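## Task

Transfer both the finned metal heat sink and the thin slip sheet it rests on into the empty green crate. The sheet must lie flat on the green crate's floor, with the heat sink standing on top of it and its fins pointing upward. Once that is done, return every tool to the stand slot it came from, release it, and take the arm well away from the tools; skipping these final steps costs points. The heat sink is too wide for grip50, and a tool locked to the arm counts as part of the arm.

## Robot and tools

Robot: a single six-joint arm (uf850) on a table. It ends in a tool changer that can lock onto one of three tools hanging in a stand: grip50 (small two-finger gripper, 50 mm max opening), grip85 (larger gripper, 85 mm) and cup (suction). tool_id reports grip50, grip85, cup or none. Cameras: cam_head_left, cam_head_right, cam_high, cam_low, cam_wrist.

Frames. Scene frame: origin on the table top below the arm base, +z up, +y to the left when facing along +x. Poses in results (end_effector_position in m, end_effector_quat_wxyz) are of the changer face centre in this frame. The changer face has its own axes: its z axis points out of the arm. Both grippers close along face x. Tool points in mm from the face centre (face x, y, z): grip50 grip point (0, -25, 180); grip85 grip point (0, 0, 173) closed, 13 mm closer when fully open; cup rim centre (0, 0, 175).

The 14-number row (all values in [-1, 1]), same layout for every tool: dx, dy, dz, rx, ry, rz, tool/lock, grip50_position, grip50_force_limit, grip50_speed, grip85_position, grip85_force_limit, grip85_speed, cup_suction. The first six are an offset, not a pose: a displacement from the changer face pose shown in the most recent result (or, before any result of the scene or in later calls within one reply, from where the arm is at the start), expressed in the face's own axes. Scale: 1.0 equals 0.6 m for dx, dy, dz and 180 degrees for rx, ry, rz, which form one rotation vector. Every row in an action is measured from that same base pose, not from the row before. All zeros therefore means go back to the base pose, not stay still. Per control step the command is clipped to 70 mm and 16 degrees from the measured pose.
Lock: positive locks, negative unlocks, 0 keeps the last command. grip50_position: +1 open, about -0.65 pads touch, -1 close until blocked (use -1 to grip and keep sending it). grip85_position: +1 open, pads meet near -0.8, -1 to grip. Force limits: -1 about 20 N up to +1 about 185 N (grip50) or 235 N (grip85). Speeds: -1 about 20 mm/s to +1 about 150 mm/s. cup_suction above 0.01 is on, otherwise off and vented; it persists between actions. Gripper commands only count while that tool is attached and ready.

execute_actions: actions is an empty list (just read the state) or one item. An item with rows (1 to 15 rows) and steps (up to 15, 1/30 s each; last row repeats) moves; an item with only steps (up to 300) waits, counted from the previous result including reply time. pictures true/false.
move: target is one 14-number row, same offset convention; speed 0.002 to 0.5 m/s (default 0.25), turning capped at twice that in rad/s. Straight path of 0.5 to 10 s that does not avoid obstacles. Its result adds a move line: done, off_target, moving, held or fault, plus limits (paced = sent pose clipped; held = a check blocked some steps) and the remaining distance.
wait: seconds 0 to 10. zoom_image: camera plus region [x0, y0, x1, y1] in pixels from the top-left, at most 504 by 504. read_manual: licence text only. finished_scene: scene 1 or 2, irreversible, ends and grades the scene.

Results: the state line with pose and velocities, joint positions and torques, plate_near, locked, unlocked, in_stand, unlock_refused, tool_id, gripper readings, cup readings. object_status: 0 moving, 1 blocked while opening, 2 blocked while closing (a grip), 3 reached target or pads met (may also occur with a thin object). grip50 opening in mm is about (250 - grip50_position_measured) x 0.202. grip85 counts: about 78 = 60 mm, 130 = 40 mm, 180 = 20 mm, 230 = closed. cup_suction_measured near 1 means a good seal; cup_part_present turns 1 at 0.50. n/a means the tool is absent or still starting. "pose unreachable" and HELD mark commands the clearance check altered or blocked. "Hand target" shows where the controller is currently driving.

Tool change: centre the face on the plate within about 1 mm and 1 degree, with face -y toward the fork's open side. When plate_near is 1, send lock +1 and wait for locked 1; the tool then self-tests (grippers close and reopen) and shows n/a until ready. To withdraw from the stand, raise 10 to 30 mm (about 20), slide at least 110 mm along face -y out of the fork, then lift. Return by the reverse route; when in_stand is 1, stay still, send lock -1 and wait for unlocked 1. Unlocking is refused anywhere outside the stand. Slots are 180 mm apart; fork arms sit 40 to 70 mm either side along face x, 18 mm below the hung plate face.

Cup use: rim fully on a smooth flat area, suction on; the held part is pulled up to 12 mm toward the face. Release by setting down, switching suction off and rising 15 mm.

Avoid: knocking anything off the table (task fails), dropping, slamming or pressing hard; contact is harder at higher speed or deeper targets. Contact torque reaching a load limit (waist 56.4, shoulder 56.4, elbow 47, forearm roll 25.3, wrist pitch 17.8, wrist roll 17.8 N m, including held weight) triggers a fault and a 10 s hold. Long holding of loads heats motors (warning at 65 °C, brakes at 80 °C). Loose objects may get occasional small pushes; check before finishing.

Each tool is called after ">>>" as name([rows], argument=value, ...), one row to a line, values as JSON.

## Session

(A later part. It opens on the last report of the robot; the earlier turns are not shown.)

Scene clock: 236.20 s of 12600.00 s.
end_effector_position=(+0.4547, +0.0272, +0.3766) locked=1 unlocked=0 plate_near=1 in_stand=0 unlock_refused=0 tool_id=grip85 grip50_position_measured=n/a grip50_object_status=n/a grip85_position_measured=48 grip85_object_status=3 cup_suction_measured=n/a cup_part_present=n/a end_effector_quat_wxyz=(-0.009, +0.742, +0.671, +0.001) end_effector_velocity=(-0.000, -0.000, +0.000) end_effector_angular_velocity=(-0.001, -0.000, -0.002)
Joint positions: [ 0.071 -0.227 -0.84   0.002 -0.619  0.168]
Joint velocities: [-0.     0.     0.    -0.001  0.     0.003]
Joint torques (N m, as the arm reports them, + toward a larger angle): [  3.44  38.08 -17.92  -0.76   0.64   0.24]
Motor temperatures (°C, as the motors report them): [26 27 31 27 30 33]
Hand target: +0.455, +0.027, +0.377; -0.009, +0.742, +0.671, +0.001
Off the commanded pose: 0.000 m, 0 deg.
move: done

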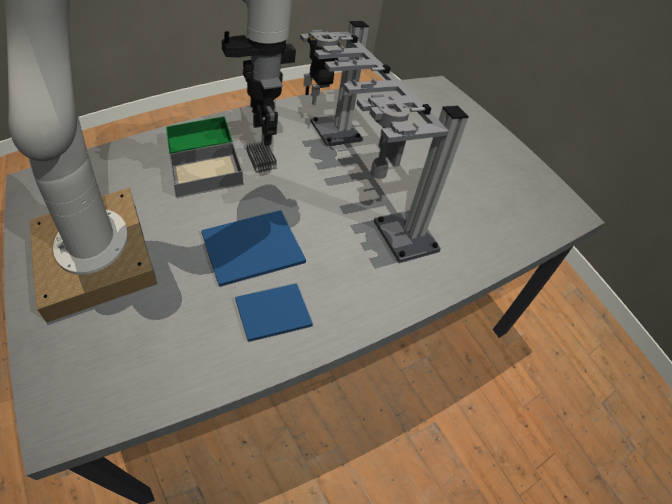

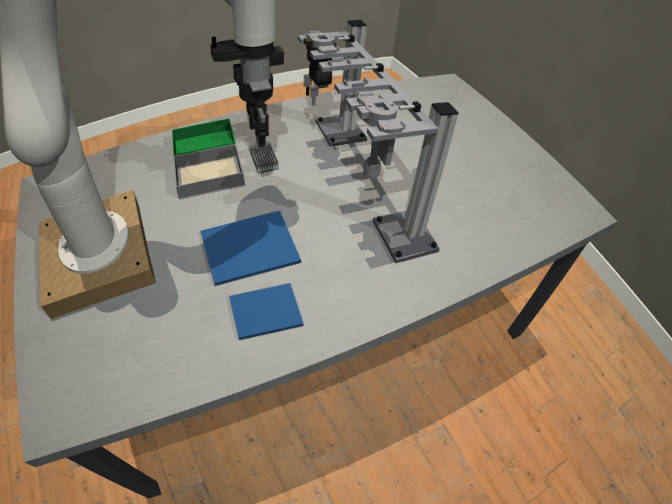

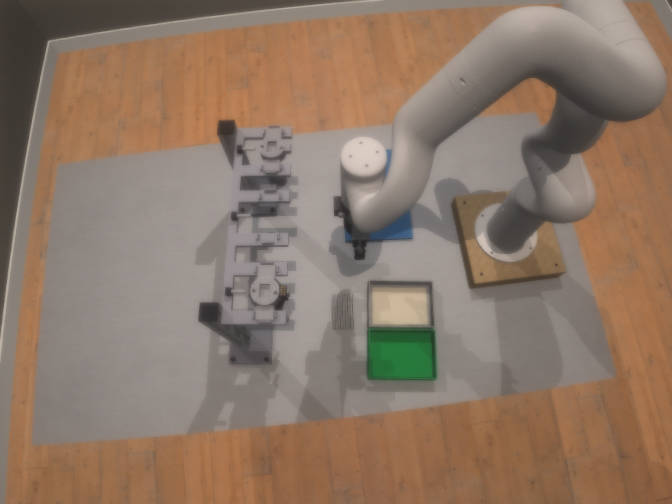

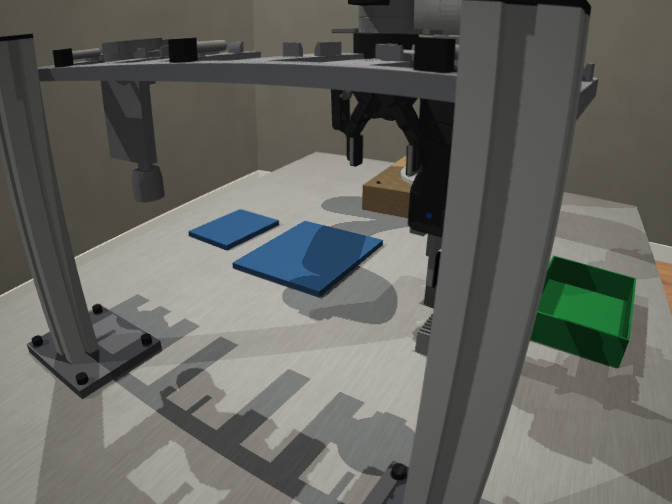

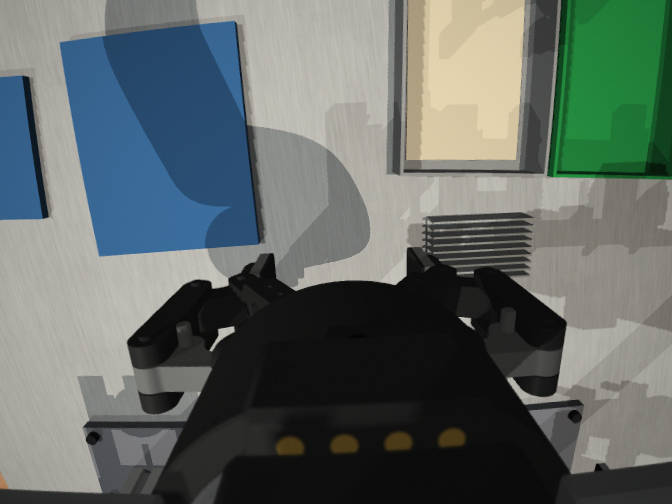

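>>> move(target=[-0.0095,0.129,-0.0057,0,0,0,0,0,0,0,0.65,0,0,0], speed=0.15)

>>> move(target=[0,0.22,0,0,0,0,0,0,0,0,0.65,0,0,0], speed=0.08)

Scene clock: 243.83 s of 12600.00 s.
end_effector_position=(+0.5310, +0.0141, +0.3792) locked=1 unlocked=0 plate_near=1 in_stand=0 unlock_refused=0 tool_id=grip85 grip50_position_measured=n/a grip50_object_status=n/a grip85_position_measured=48 grip85_object_status=3 cup_suction_measured=n/a cup_part_present=n/a end_effector_quat_wxyz=(-0.010, +0.741, +0.671, +0.001) end_effector_velocity=(+0.001, +0.000, +0.001) end_effector_angular_velocity=(+0.001, -0.003, -0.000)
Joint positions: [ 0.036 -0.39  -1.062  0.002 -0.679  0.133]
Joint velocities: [ 0.    -0.    -0.002  0.001  0.    -0.   ]
Joint torques (N m, as the arm reports them, + toward a larger angle): [  3.97  43.46 -17.2   -0.55   0.65   0.21]
Motor temperatures (°C, as the motors report them): [26 27 31 27 30 33]
Hand target: +0.531, +0.014, +0.379; -0.009, +0.741, +0.671, +0.001
Off the commanded pose: 0.000 m, 0 deg.
move: done

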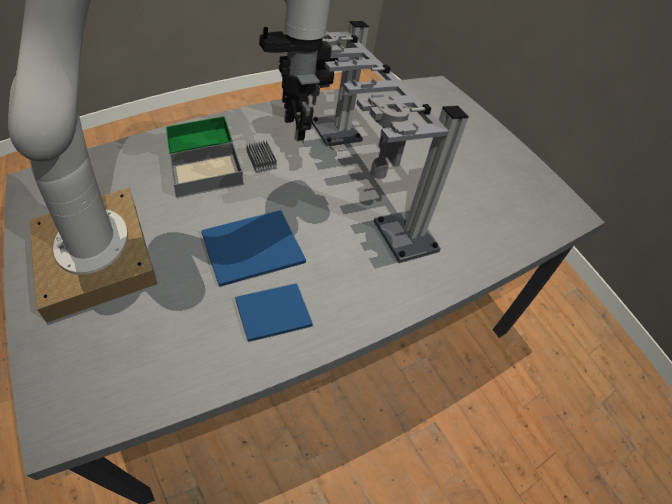

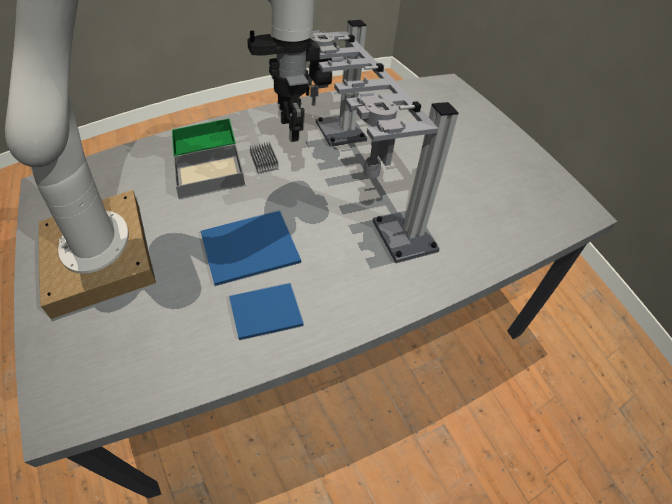

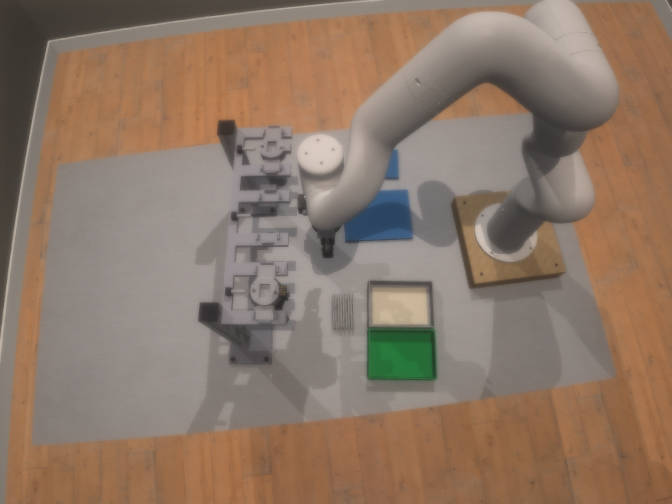

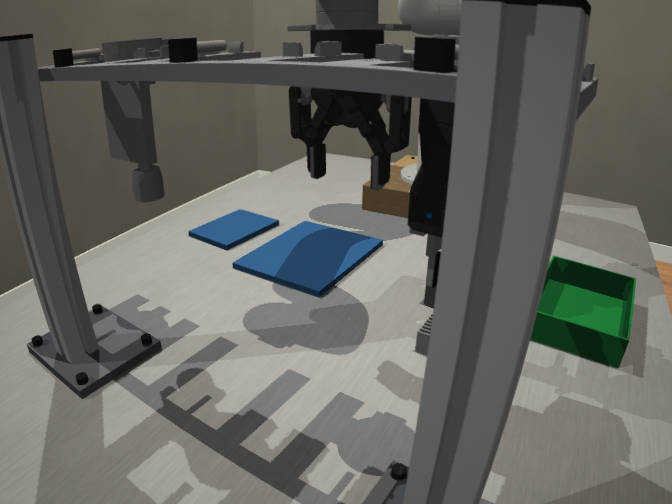

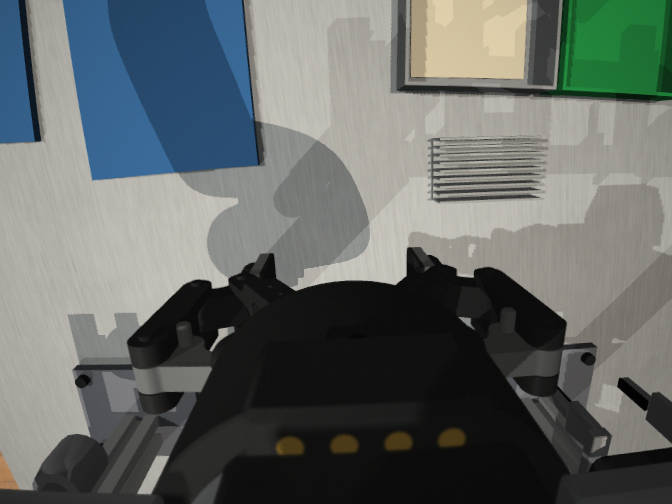

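Scene clock: 245.80 s of 12600.00 s.
end_effector_position=(+0.6623, +0.0015, +0.3780) locked=1 unlocked=0 plate_near=1 in_stand=0 unlock_refused=0 tool_id=grip85 grip50_position_measured=n/a grip50_object_status=n/a grip85_position_measured=48 grip85_object_status=3 cup_suction_measured=n/a cup_part_present=n/a end_effector_quat_wxyz=(-0.010, +0.741, +0.671, +0.001) end_effector_velocity=(+0.000, +0.000, +0.001) end_effector_angular_velocity=(-0.000, -0.001, +0.000)
Joint positions: [ 0.01  -0.69  -1.51   0.002 -0.828  0.107]
Joint velocities: [ 0.     0.    -0.001 -0.    -0.     0.   ]
Joint torques (N m, as the arm reports them, + toward a larger angle): [  5.38  56.85 -19.63  -0.54   0.69   0.19]
Motor temperatures (°C, as the motors report them): [26 27 31 27 30 33]
Hand target: +0.662, +0.001, +0.378; -0.010, +0.741, +0.671, +0.001
Off the commanded pose: 0.001 m, 0 deg.
move: done

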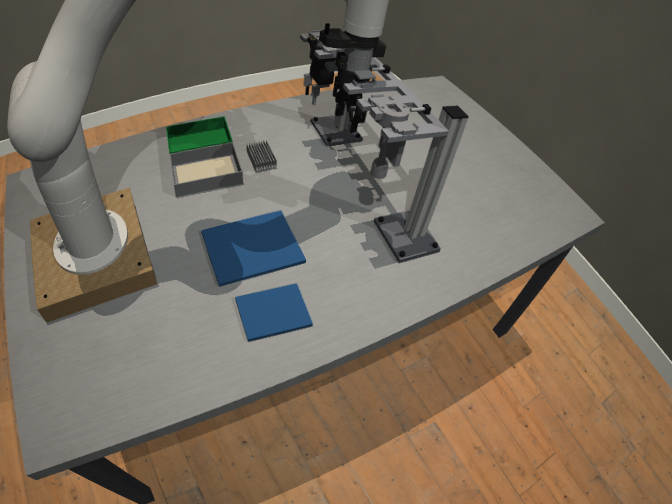

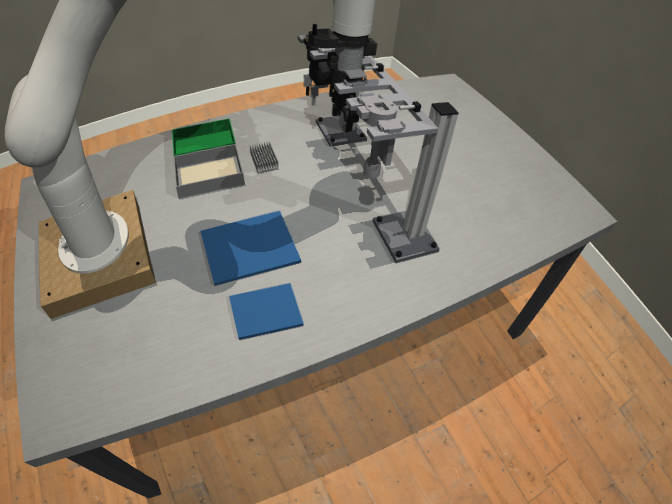

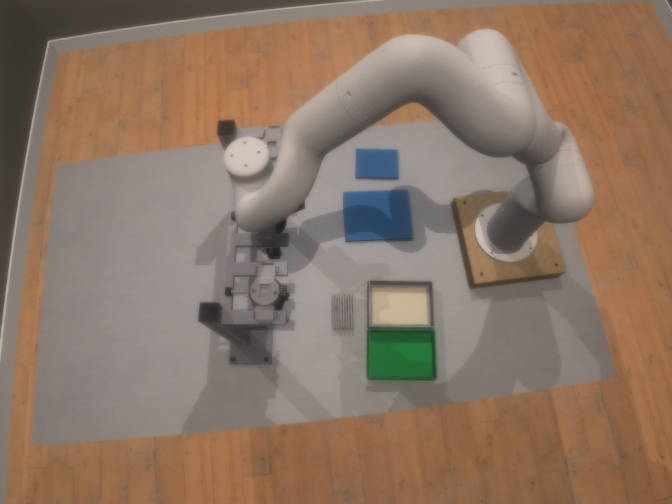

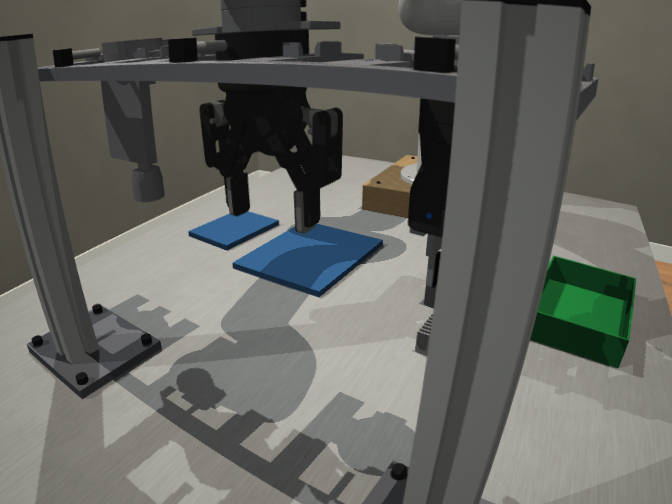

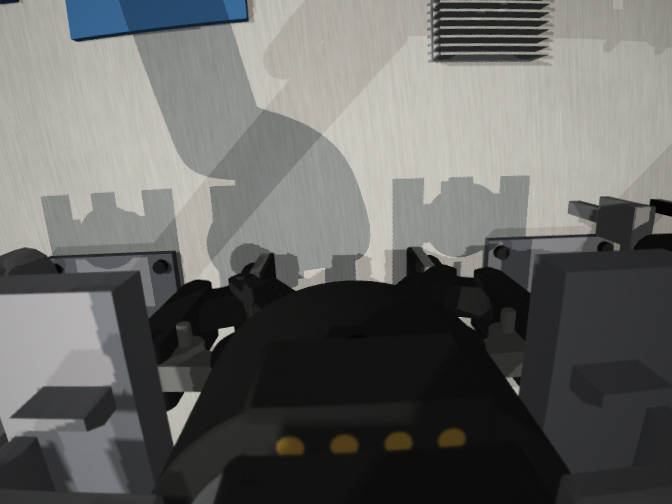

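Correct x by −1.1 mm and descend.

>>> move(target=[-0.0018,0,0,0,0,0,0,0,0,0,0.65,0,0,0], speed=0.01)

>>> move(target=[0,0,0.031,0,0,0,0,0,0,0,0.65,0,0,0], speed=0.02)

Scene clock: 253.83 s of 12600.00 s.
end_effector_position=(+0.6622, +0.0004, +0.3779) locked=1 unlocked=0 plate_near=1 in_stand=0 unlock_refused=0 tool_id=grip85 grip50_position_measured=n/a grip50_object_status=n/a grip85_position_measured=48 grip85_object_status=3 cup_suction_measured=n/a cup_part_present=n/a end_effector_quat_wxyz=(-0.010, +0.741, +0.671, +0.001) end_effector_velocity=(+0.000, +0.000, +0.000) end_effector_angular_velocity=(+0.000, -0.000, -0.000)
Joint positions: [ 0.008 -0.689 -1.51   0.002 -0.828  0.106]
Joint velocities: [0.    0.    0.    0.    0.    0.001]
Joint torques (N m, as the arm reports them, + toward a larger angle): [  2.89  55.88 -19.58  -1.14   0.57   0.15]
Motor temperatures (°C, as the motors report them): [26 27 31 27 30 33]
Hand target: +0.662, +0.000, +0.378; -0.010, +0.741, +0.671, +0.001
Off the commanded pose: 0.000 m, 0 deg.
move: done

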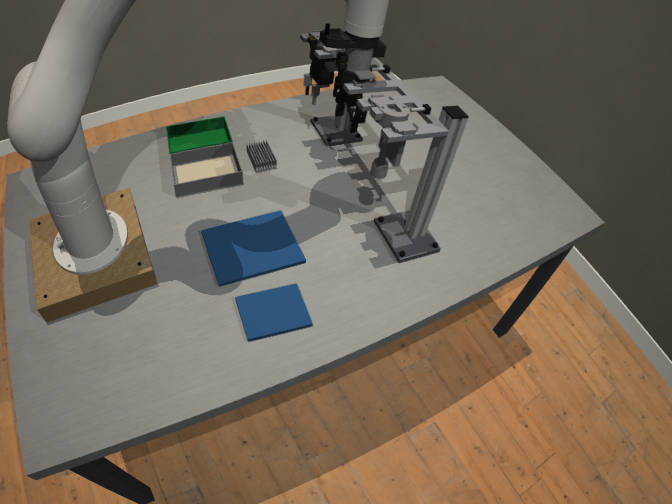

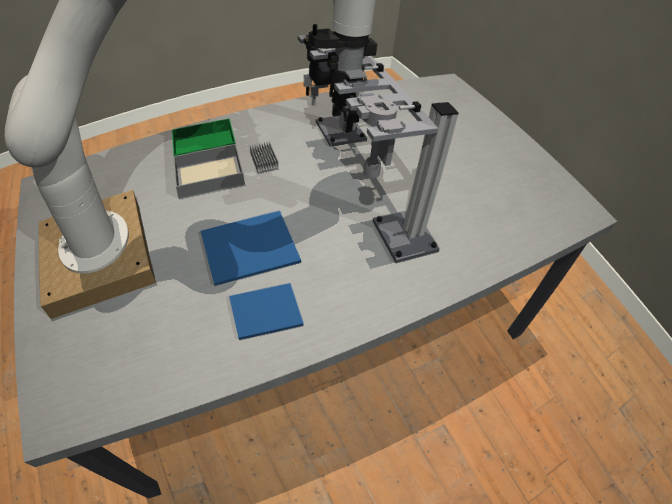

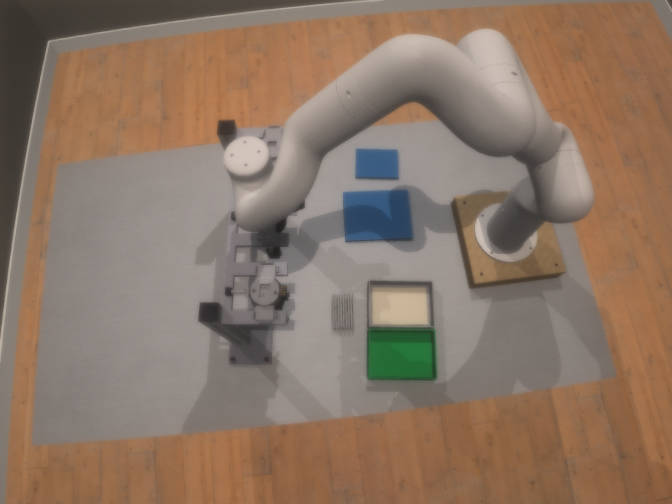

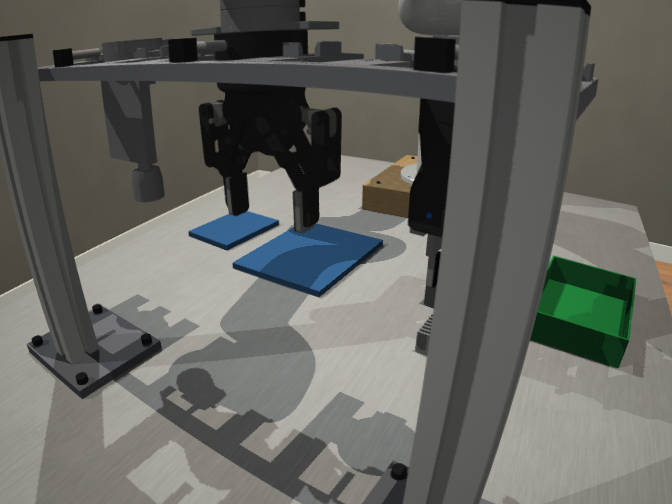

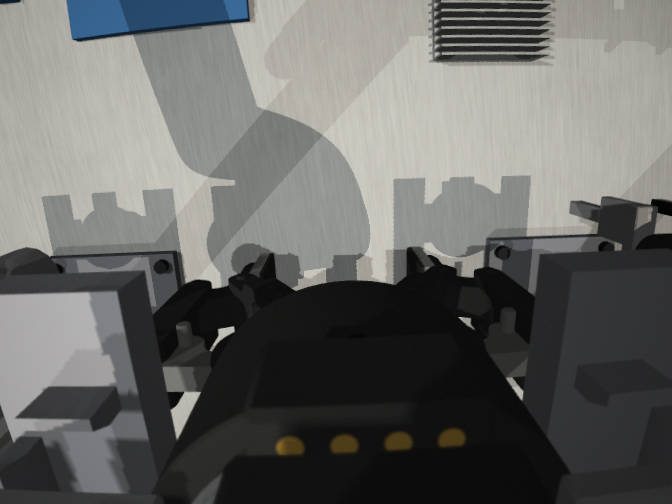

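Scene clock: 255.00 s of 12600.00 s.
end_effector_position=(+0.6622, +0.0006, +0.3602) locked=1 unlocked=0 plate_near=1 in_stand=1 unlock_refused=0 tool_id=grip85 grip50_position_measured=n/a grip50_object_status=n/a grip85_position_measured=48 grip85_object_status=3 cup_suction_measured=n/a cup_part_present=n/a end_effector_quat_wxyz=(-0.009, +0.742, +0.671, +0.001) end_effector_velocity=(-0.000, -0.000, -0.001) end_effector_angular_velocity=(+0.000, +0.000, -0.001)
Joint positions: [ 0.008 -0.709 -1.498  0.002 -0.796  0.106]
Joint velocities: [-0.    -0.     0.001  0.     0.001  0.   ]
Joint torques (N m, as the arm reports them, + toward a larger angle): [  6.38  50.81 -16.87  -0.38   1.37  -0.35]
Motor temperatures (°C, as the motors report them): [26 27 31 27 30 33]
Hand target: +0.662, +0.001, +0.359; -0.010, +0.741, +0.671, +0.001
Off the commanded pose: 0.001 m, 0 deg.
move: done

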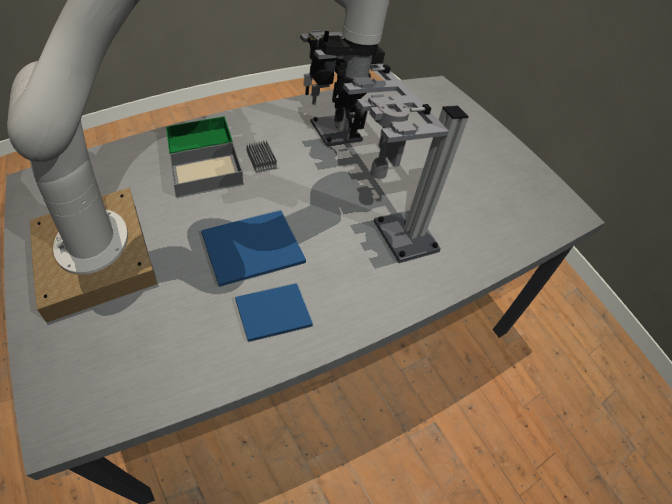

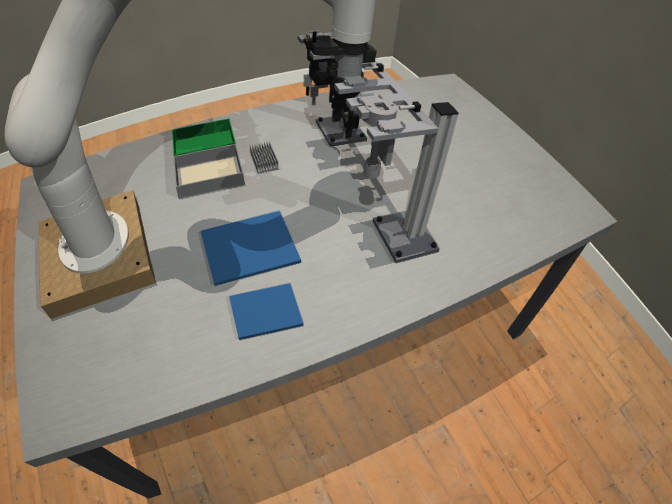

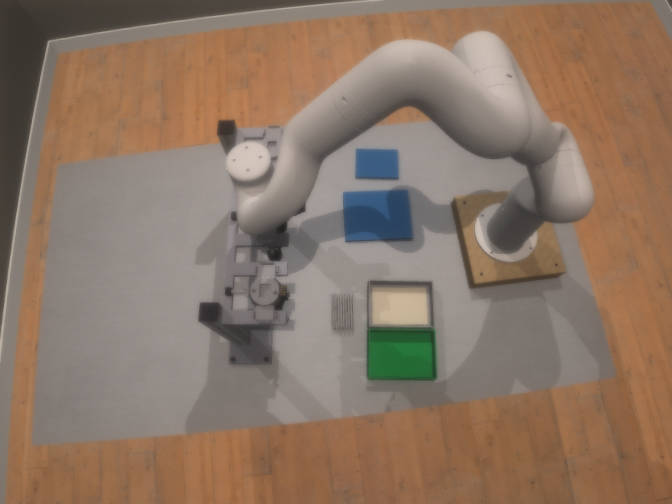

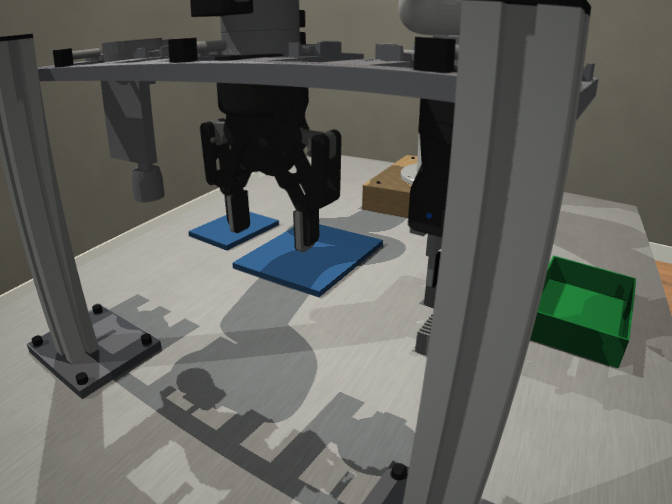

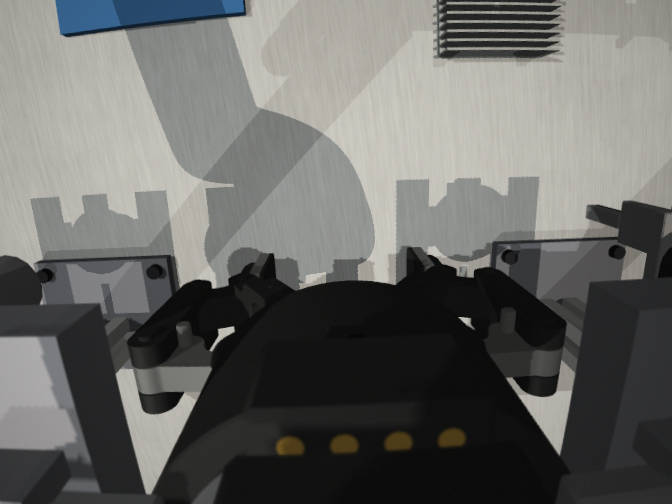

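>>> execute_actions([
  {"rows":[[0,0,0,0,0,0,-1,0,0,0,0.65,0,0,0]],"steps":15},
], pictures=false)

>>> execute_actions([
  {"rows":[[0,0,0,0,0,0,-1,0,0,0,0.65,0,0,0]],"steps":15},
], pictures=false)

>>> execute_actions([
  {"rows":[[0,0,0,0,0,0,-1,0,0,0,0.65,0,0,0]],"steps":6},
], pictures=false)

Scene clock: 264.73 s of 12600.00 s.
end_effector_position=(+0.6621, +0.0007, +0.3594) locked=0 unlocked=0 plate_near=1 in_stand=1 unlock_refused=0 tool_id=none grip50_position_measured=n/a grip50_object_status=n/a grip85_position_measured=n/a grip85_object_status=n/a cup_suction_measured=n/a cup_part_present=n/a end_effector_quat_wxyz=(-0.010, +0.741, +0.671, +0.001) end_effector_velocity=(+0.000, -0.000, +0.000) end_effector_angular_velocity=(-0.001, +0.000, -0.001)
Joint positions: [ 0.008 -0.71  -1.497  0.002 -0.795  0.105]
Joint velocities: [-0.     0.    -0.    -0.001 -0.001  0.002]
Joint torques (N m, as the arm reports them, + toward a larger angle): [  4.77  41.73 -12.45  -0.36   0.77   0.31]
Motor temperatures (°C, as the motors report them): [26 27 31 27 30 33]
Hand target: +0.662, +0.001, +0.360; -0.009, +0.742, +0.671, +0.001
Off the commanded pose: 0.001 m, 0 deg.
Steps of this call (steps 1 to 277: nothing new was sent; steps 278 to 292: all 15 steps of this action). Readings (end_effector_position | what the end effector reports):
278: (+0.6619, +0.0007, +0.3595) | locked=1 unlocked=0 plate_near=1 in_stand=1 unlock_refused=0 tool_id=grip85 grip50_position_measured=n/a grip50_object_status=n/a grip85_position_measured=48 grip85_object_status=3 cup_suction_measured=n/a cup_part_present=n/a
279: (+0.6619, +0.0007, +0.3596) | locked=1 unlocked=0 plate_near=1 in_stand=1 unlock_refused=0 tool_id=grip85 grip50_position_measured=n/a grip50_object_status=n/a grip85_position_measured=48 grip85_object_status=3 cup_suction_measured=n/a cup_part_present=n/a
281: (+0.6619, +0.0007, +0.3596) | locked=1 unlocked=0 plate_near=1 in_stand=1 unlock_refused=0 tool_id=grip85 grip50_position_measured=n/a grip50_object_status=n/a grip85_position_measured=48 grip85_object_status=3 cup_suction_measured=n/a cup_part_present=n/a
285: (+0.6620, +0.0008, +0.3594) | locked=0 unlocked=0 plate_near=1 in_stand=1 unlock_refused=0 tool_id=none grip50_position_measured=n/a grip50_object_status=n/a grip85_position_measured=n/a grip85_object_status=n/a cup_suction_measured=n/a cup_part_present=n/a
292: the state above

Scene clock: 265.23 s of 12600.00 s.
end_effector_position=(+0.6621, +0.0008, +0.3594) locked=0 unlocked=1 plate_near=1 in_stand=1 unlock_refused=0 tool_id=none grip50_position_measured=n/a grip50_object_status=n/a grip85_position_measured=n/a grip85_object_status=n/a cup_suction_measured=n/a cup_part_present=n/a end_effector_quat_wxyz=(-0.010, +0.741, +0.671, +0.001) end_effector_velocity=(-0.000, +0.000, -0.000) end_effector_angular_velocity=(-0.000, +0.001, +0.000)
Joint positions: [ 0.008 -0.71  -1.497  0.002 -0.795  0.105]
Joint velocities: [ 0.    -0.     0.    -0.    -0.001  0.   ]
Joint torques (N m, as the arm reports them, + toward a larger angle): [  5.94  40.67 -11.53  -0.31   1.1   -0.04]
Motor temperatures (°C, as the motors report them): [26 27 31 27 30 33]
Hand target: +0.662, +0.001, +0.359; -0.010, +0.741, +0.671, +0.001
Off the commanded pose: 0.000 m, 0 deg.
Steps of this call (steps 1 to 15: all 15 steps of this action). Readings (end_effector_position | what the end effector reports):
1: (+0.6621, +0.0008, +0.3594) | locked=0 unlocked=0 plate_near=1 in_stand=1 unlock_refused=0 tool_id=none grip50_position_measured=n/a grip50_object_status=n/a grip85_position_measured=n/a grip85_object_status=n/a cup_suction_measured=n/a cup_part_present=n/a
2: (+0.6621, +0.0008, +0.3593) | locked=0 unlocked=0 plate_near=1 in_stand=1 unlock_refused=0 tool_id=none grip50_position_measured=n/a grip50_object_status=n/a grip85_position_measured=n/a grip85_object_status=n/a cup_suction_measured=n/a cup_part_present=n/a
4: (+0.6621, +0.0008, +0.3593) | locked=0 unlocked=0 plate_near=1 in_stand=1 unlock_refused=0 tool_id=none grip50_position_measured=n/a grip50_object_status=n/a grip85_position_measured=n/a grip85_object_status=n/a cup_suction_measured=n/a cup_part_present=n/a
8: (+0.6621, +0.0008, +0.3594) | locked=0 unlocked=0 plate_near=1 in_stand=1 unlock_refused=0 tool_id=none grip50_position_measured=n/a grip50_object_status=n/a grip85_position_measured=n/a grip85_object_status=n/a cup_suction_measured=n/a cup_part_present=n/a
15: the state above

Scene clock: 265.43 s of 12600.00 s.
end_effector_position=(+0.6621, +0.0008, +0.3594) locked=0 unlocked=1 plate_near=1 in_stand=1 unlock_refused=0 tool_id=none grip50_position_measured=n/a grip50_object_status=n/a grip85_position_measured=n/a grip85_object_status=n/a cup_suction_measured=n/a cup_part_present=n/a end_effector_quat_wxyz=(-0.010, +0.741, +0.671, +0.001) end_effector_velocity=(+0.000, +0.000, +0.000) end_effector_angular_velocity=(+0.000, -0.001, -0.000)
Joint positions: [ 0.008 -0.71  -1.497  0.002 -0.795  0.105]
Joint velocities: [ 0.     0.    -0.     0.001  0.    -0.   ]
Joint torques (N m, as the arm reports them, + toward a larger angle): [  5.39  40.38 -12.23  -0.49   1.07   0.13]
Motor temperatures (°C, as the motors report them): [26 27 31 27 30 33]
Hand target: +0.662, +0.001, +0.359; -0.010, +0.741, +0.671, +0.001
Off the commanded pose: 0.000 m, 0 deg.
Steps of this call (steps 1 to 6: all 6 steps of this action). Readings (end_effector_position | what the end effector reports):
1: (+0.6621, +0.0008, +0.3594) | locked=0 unlocked=1 plate_near=1 in_stand=1 unlock_refused=0 tool_id=none grip50_position_measured=n/a grip50_object_status=n/a grip85_position_measured=n/a grip85_object_status=n/a cup_suction_measured=n/a cup_part_present=n/a
2: (+0.6621, +0.0008, +0.3594) | locked=0 unlocked=1 plate_near=1 in_stand=1 unlock_refused=0 tool_id=none grip50_position_measured=n/a grip50_object_status=n/a grip85_position_measured=n/a grip85_object_status=n/a cup_suction_measured=n/a cup_part_present=n/a
4: (+0.6621, +0.0008, +0.3594) | locked=0 unlocked=1 plate_near=1 in_stand=1 unlock_refused=0 tool_id=none grip50_position_measured=n/a grip50_object_status=n/a grip85_position_measured=n/a grip85_object_status=n/a cup_suction_measured=n/a cup_part_present=n/a
6: the state above

>>> move(target=[0,0,-0.07,0,0,0,0,0,0,0,0,0,0,0], speed=0.08)

>>> move(target=[-0.30,0,0,0,0,0,0,0,0,0,0,0,0,0], speed=0.15)

>>> move(target=[0,0,0.055,0,0,0,0,0,0,0,0,0,0,0], speed=0.04)

Scene clock: 277.27 s of 12600.00 s.
end_effector_position=(+0.6623, +0.0002, +0.4010) locked=0 unlocked=1 plate_near=0 in_stand=0 unlock_refused=0 tool_id=none grip50_position_measured=n/a grip50_object_status=n/a grip85_position_measured=n/a grip85_object_status=n/a cup_suction_measured=n/a cup_part_present=n/a end_effector_quat_wxyz=(-0.010, +0.741, +0.671, +0.001) end_effector_velocity=(-0.000, +0.000, -0.001) end_effector_angular_velocity=(+0.000, +0.002, +0.000)
Joint positions: [ 0.008 -0.666 -1.528  0.002 -0.87   0.105]
Joint velocities: [ 0.    -0.001  0.001  0.    -0.    -0.   ]
Joint torques (N m, as the arm reports them, + toward a larger angle): [  3.29  48.34 -15.69  -0.41   0.75   0.05]
Motor temperatures (°C, as the motors report them): [26 27 31 27 30 33]
Hand target: +0.662, +0.000, +0.401; -0.010, +0.741, +0.671, +0.001
Off the commanded pose: 0.000 m, 0 deg.
move: done

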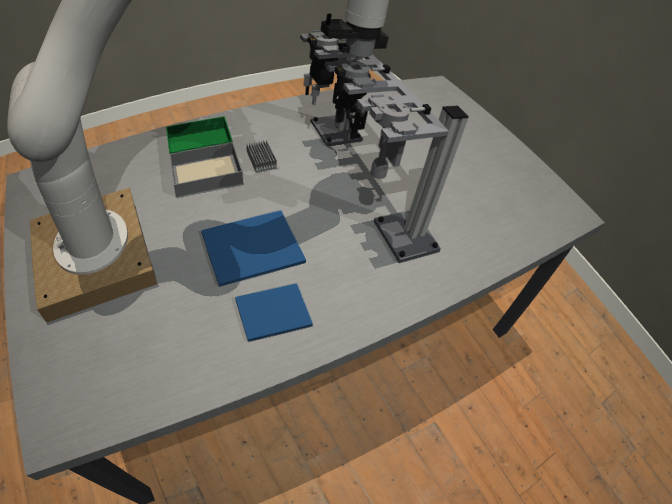

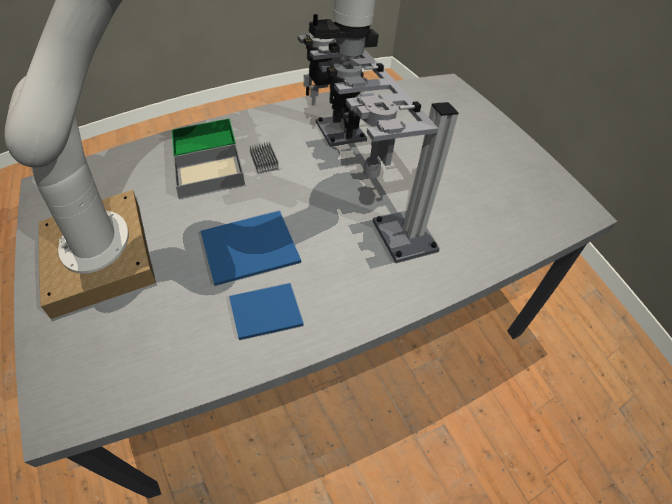

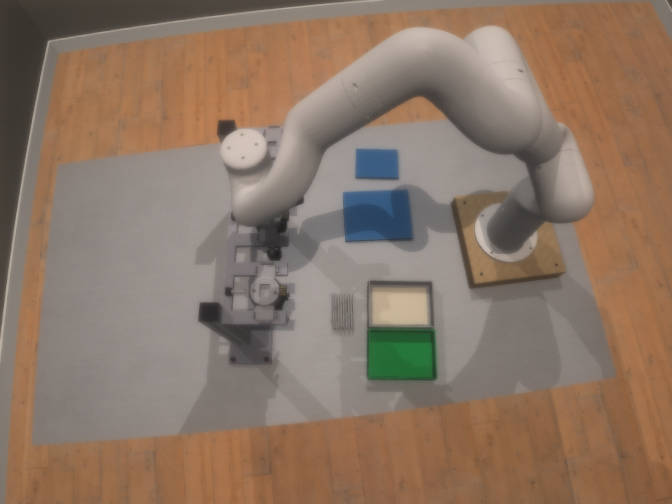

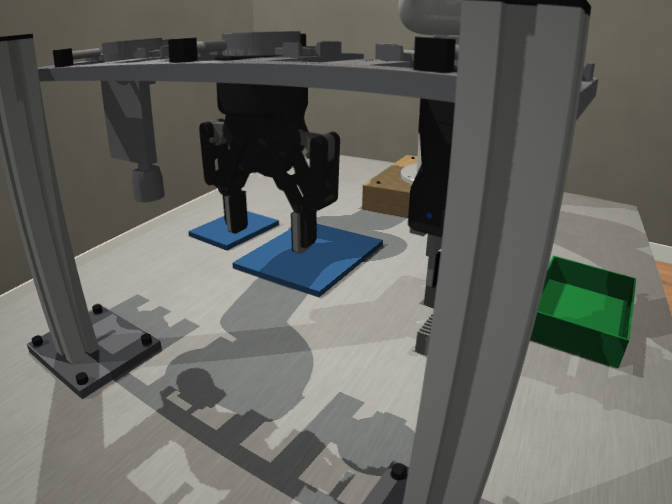

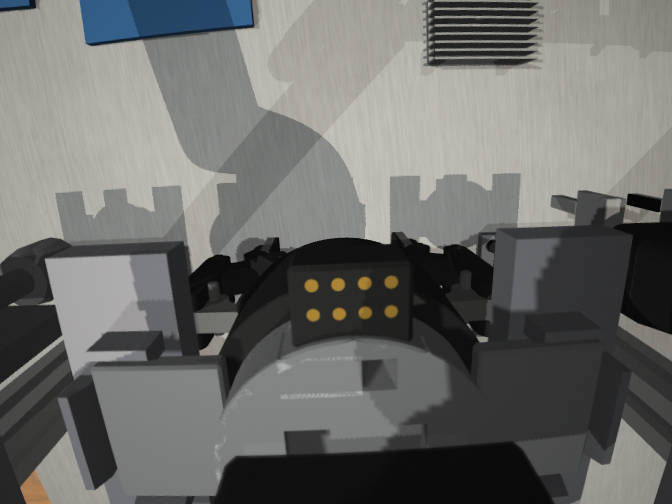

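Scene clock: 278.80 s of 12600.00 s.
end_effector_position=(+0.6452, -0.1785, +0.3985) locked=0 unlocked=1 plate_near=0 in_stand=0 unlock_refused=0 tool_id=none grip50_position_measured=n/a grip50_object_status=n/a grip85_position_measured=n/a grip85_object_status=n/a cup_suction_measured=n/a cup_part_present=n/a end_effector_quat_wxyz=(-0.010, +0.741, +0.671, +0.001) end_effector_velocity=(-0.000, -0.001, +0.000) end_effector_angular_velocity=(-0.000, -0.001, -0.000)
Joint positions: [-0.263 -0.681 -1.551  0.002 -0.878 -0.166]
Joint velocities: [-0.001  0.    -0.    -0.     0.    -0.   ]
Joint torques (N m, as the arm reports them, + toward a larger angle): [  3.02  48.71 -15.84  -0.43   0.94   0.01]
Motor temperatures (°C, as the motors report them): [26 27 31 27 30 33]
Hand target: +0.645, -0.179, +0.398; -0.010, +0.741, +0.671, +0.001
Off the commanded pose: 0.001 m, 0 deg.
move: done

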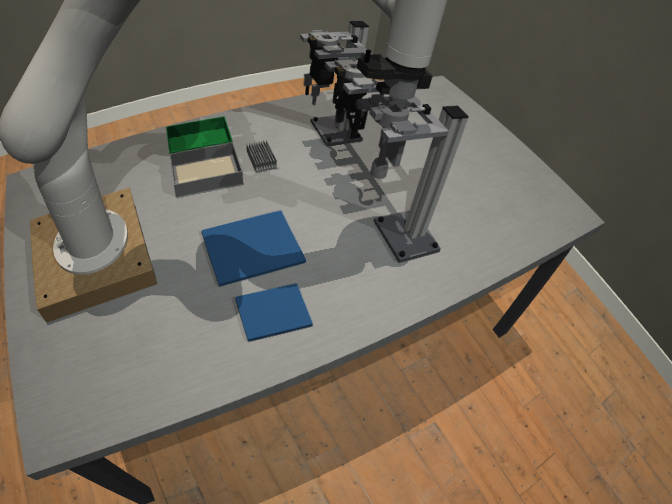

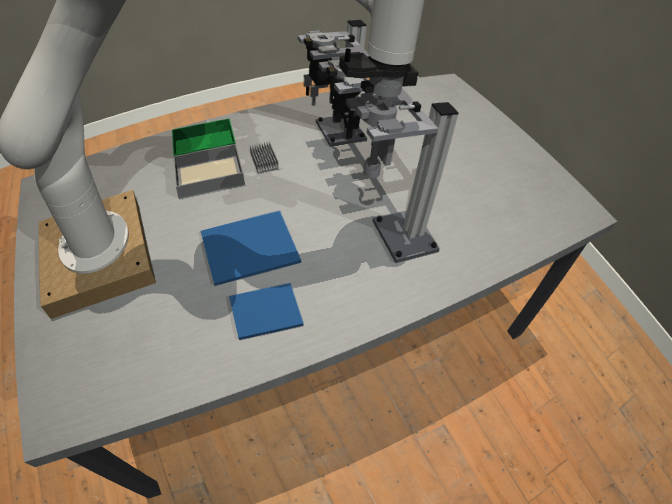

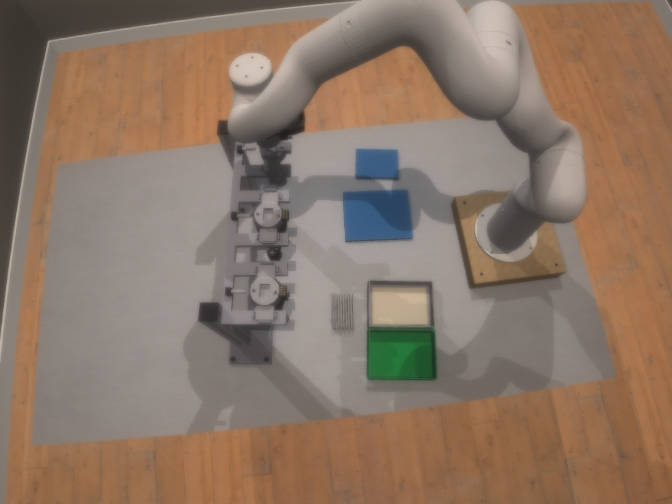

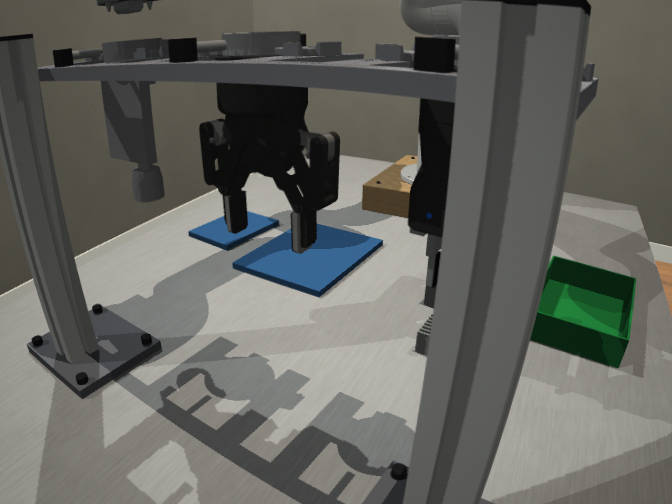

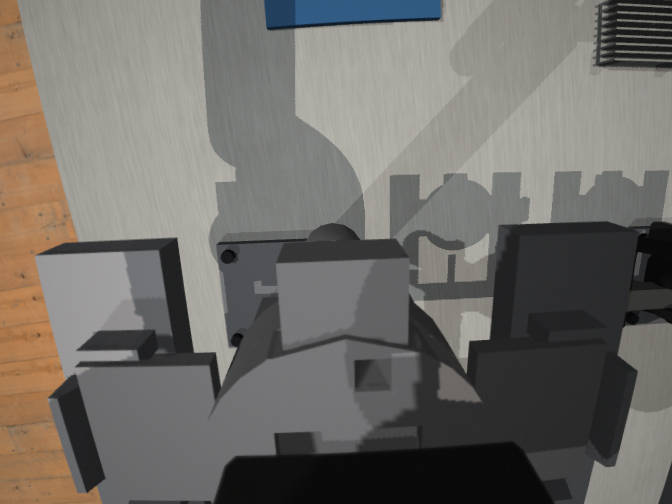

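Scene clock: 279.90 s of 12600.00 s.
end_effector_position=(+0.6449, -0.1780, +0.3656) locked=0 unlocked=1 plate_near=0 in_stand=0 unlock_refused=0 tool_id=none grip50_position_measured=n/a grip50_object_status=n/a grip85_position_measured=n/a grip85_object_status=n/a cup_suction_measured=n/a cup_part_present=n/a end_effector_quat_wxyz=(-0.010, +0.741, +0.671, +0.001) end_effector_velocity=(+0.000, +0.000, +0.001) end_effector_angular_velocity=(-0.000, -0.000, -0.000)
Joint positions: [-0.263 -0.714 -1.526  0.002 -0.82  -0.166]
Joint velocities: [ 0.     0.002 -0.001 -0.    -0.002  0.   ]
Joint torques (N m, as the arm reports them, + toward a larger angle): [  3.32  48.97 -15.08  -0.33   0.76   0.08]
Motor temperatures (°C, as the motors report them): [26 27 31 27 30 33]
Hand target: +0.645, -0.178, +0.366; -0.010, +0.741, +0.671, +0.001
Off the commanded pose: 0.000 m, 0 deg.
move: done

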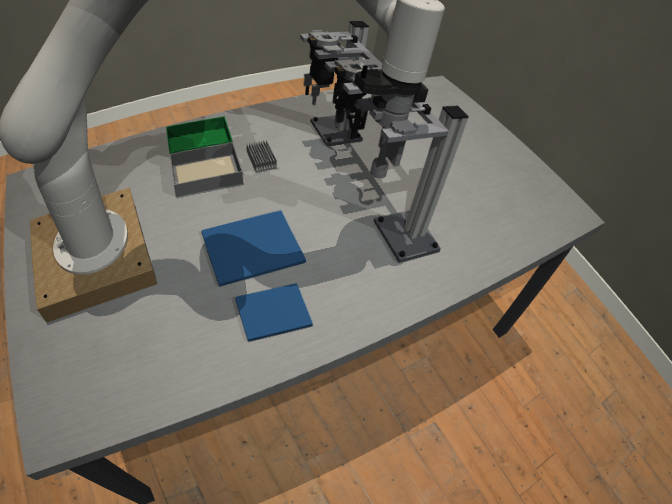

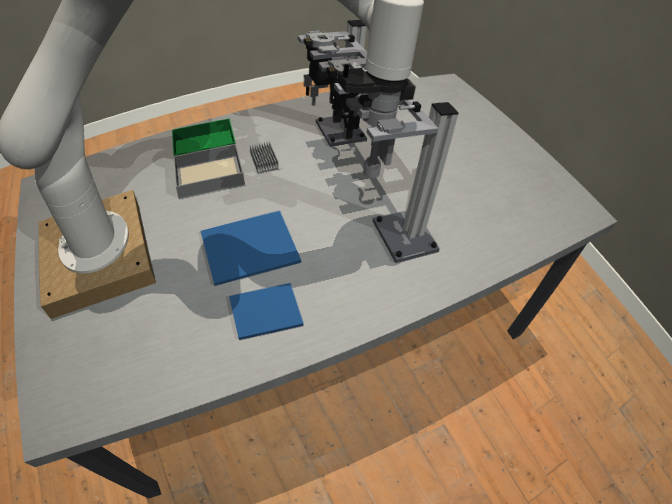

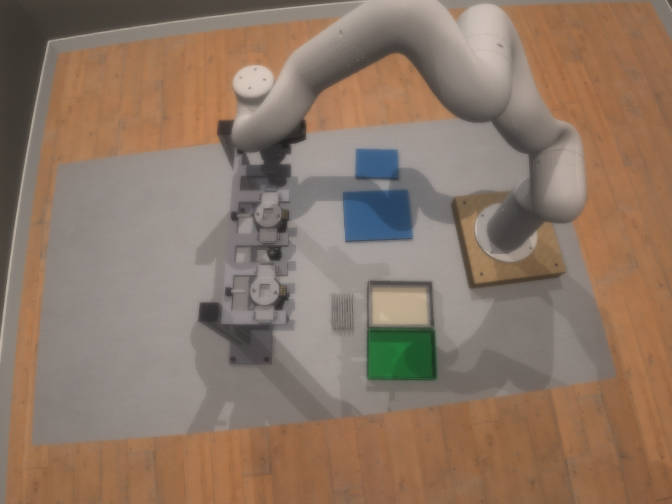

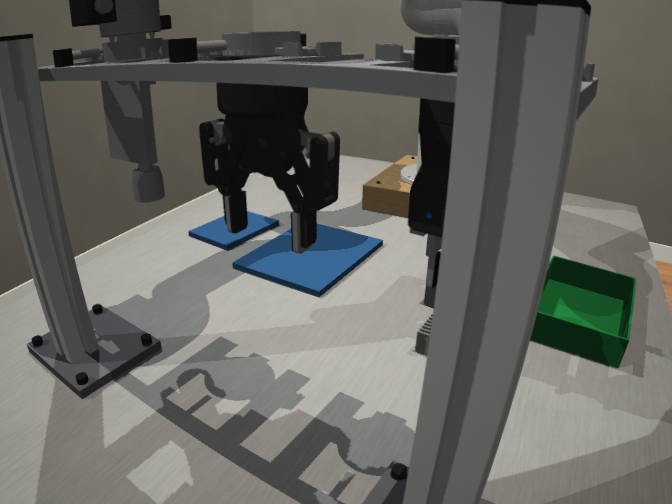

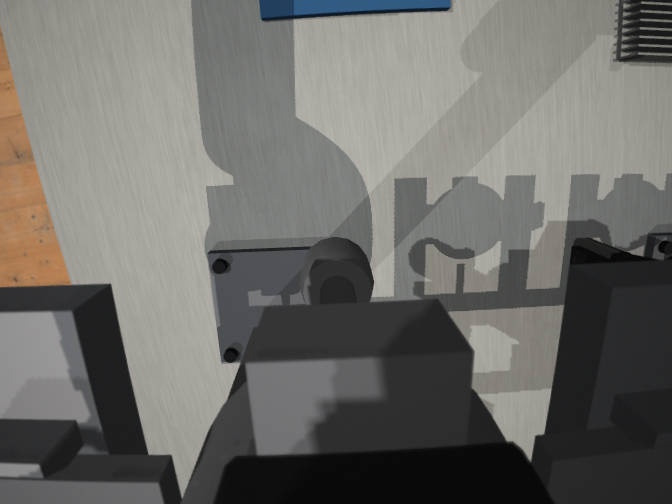

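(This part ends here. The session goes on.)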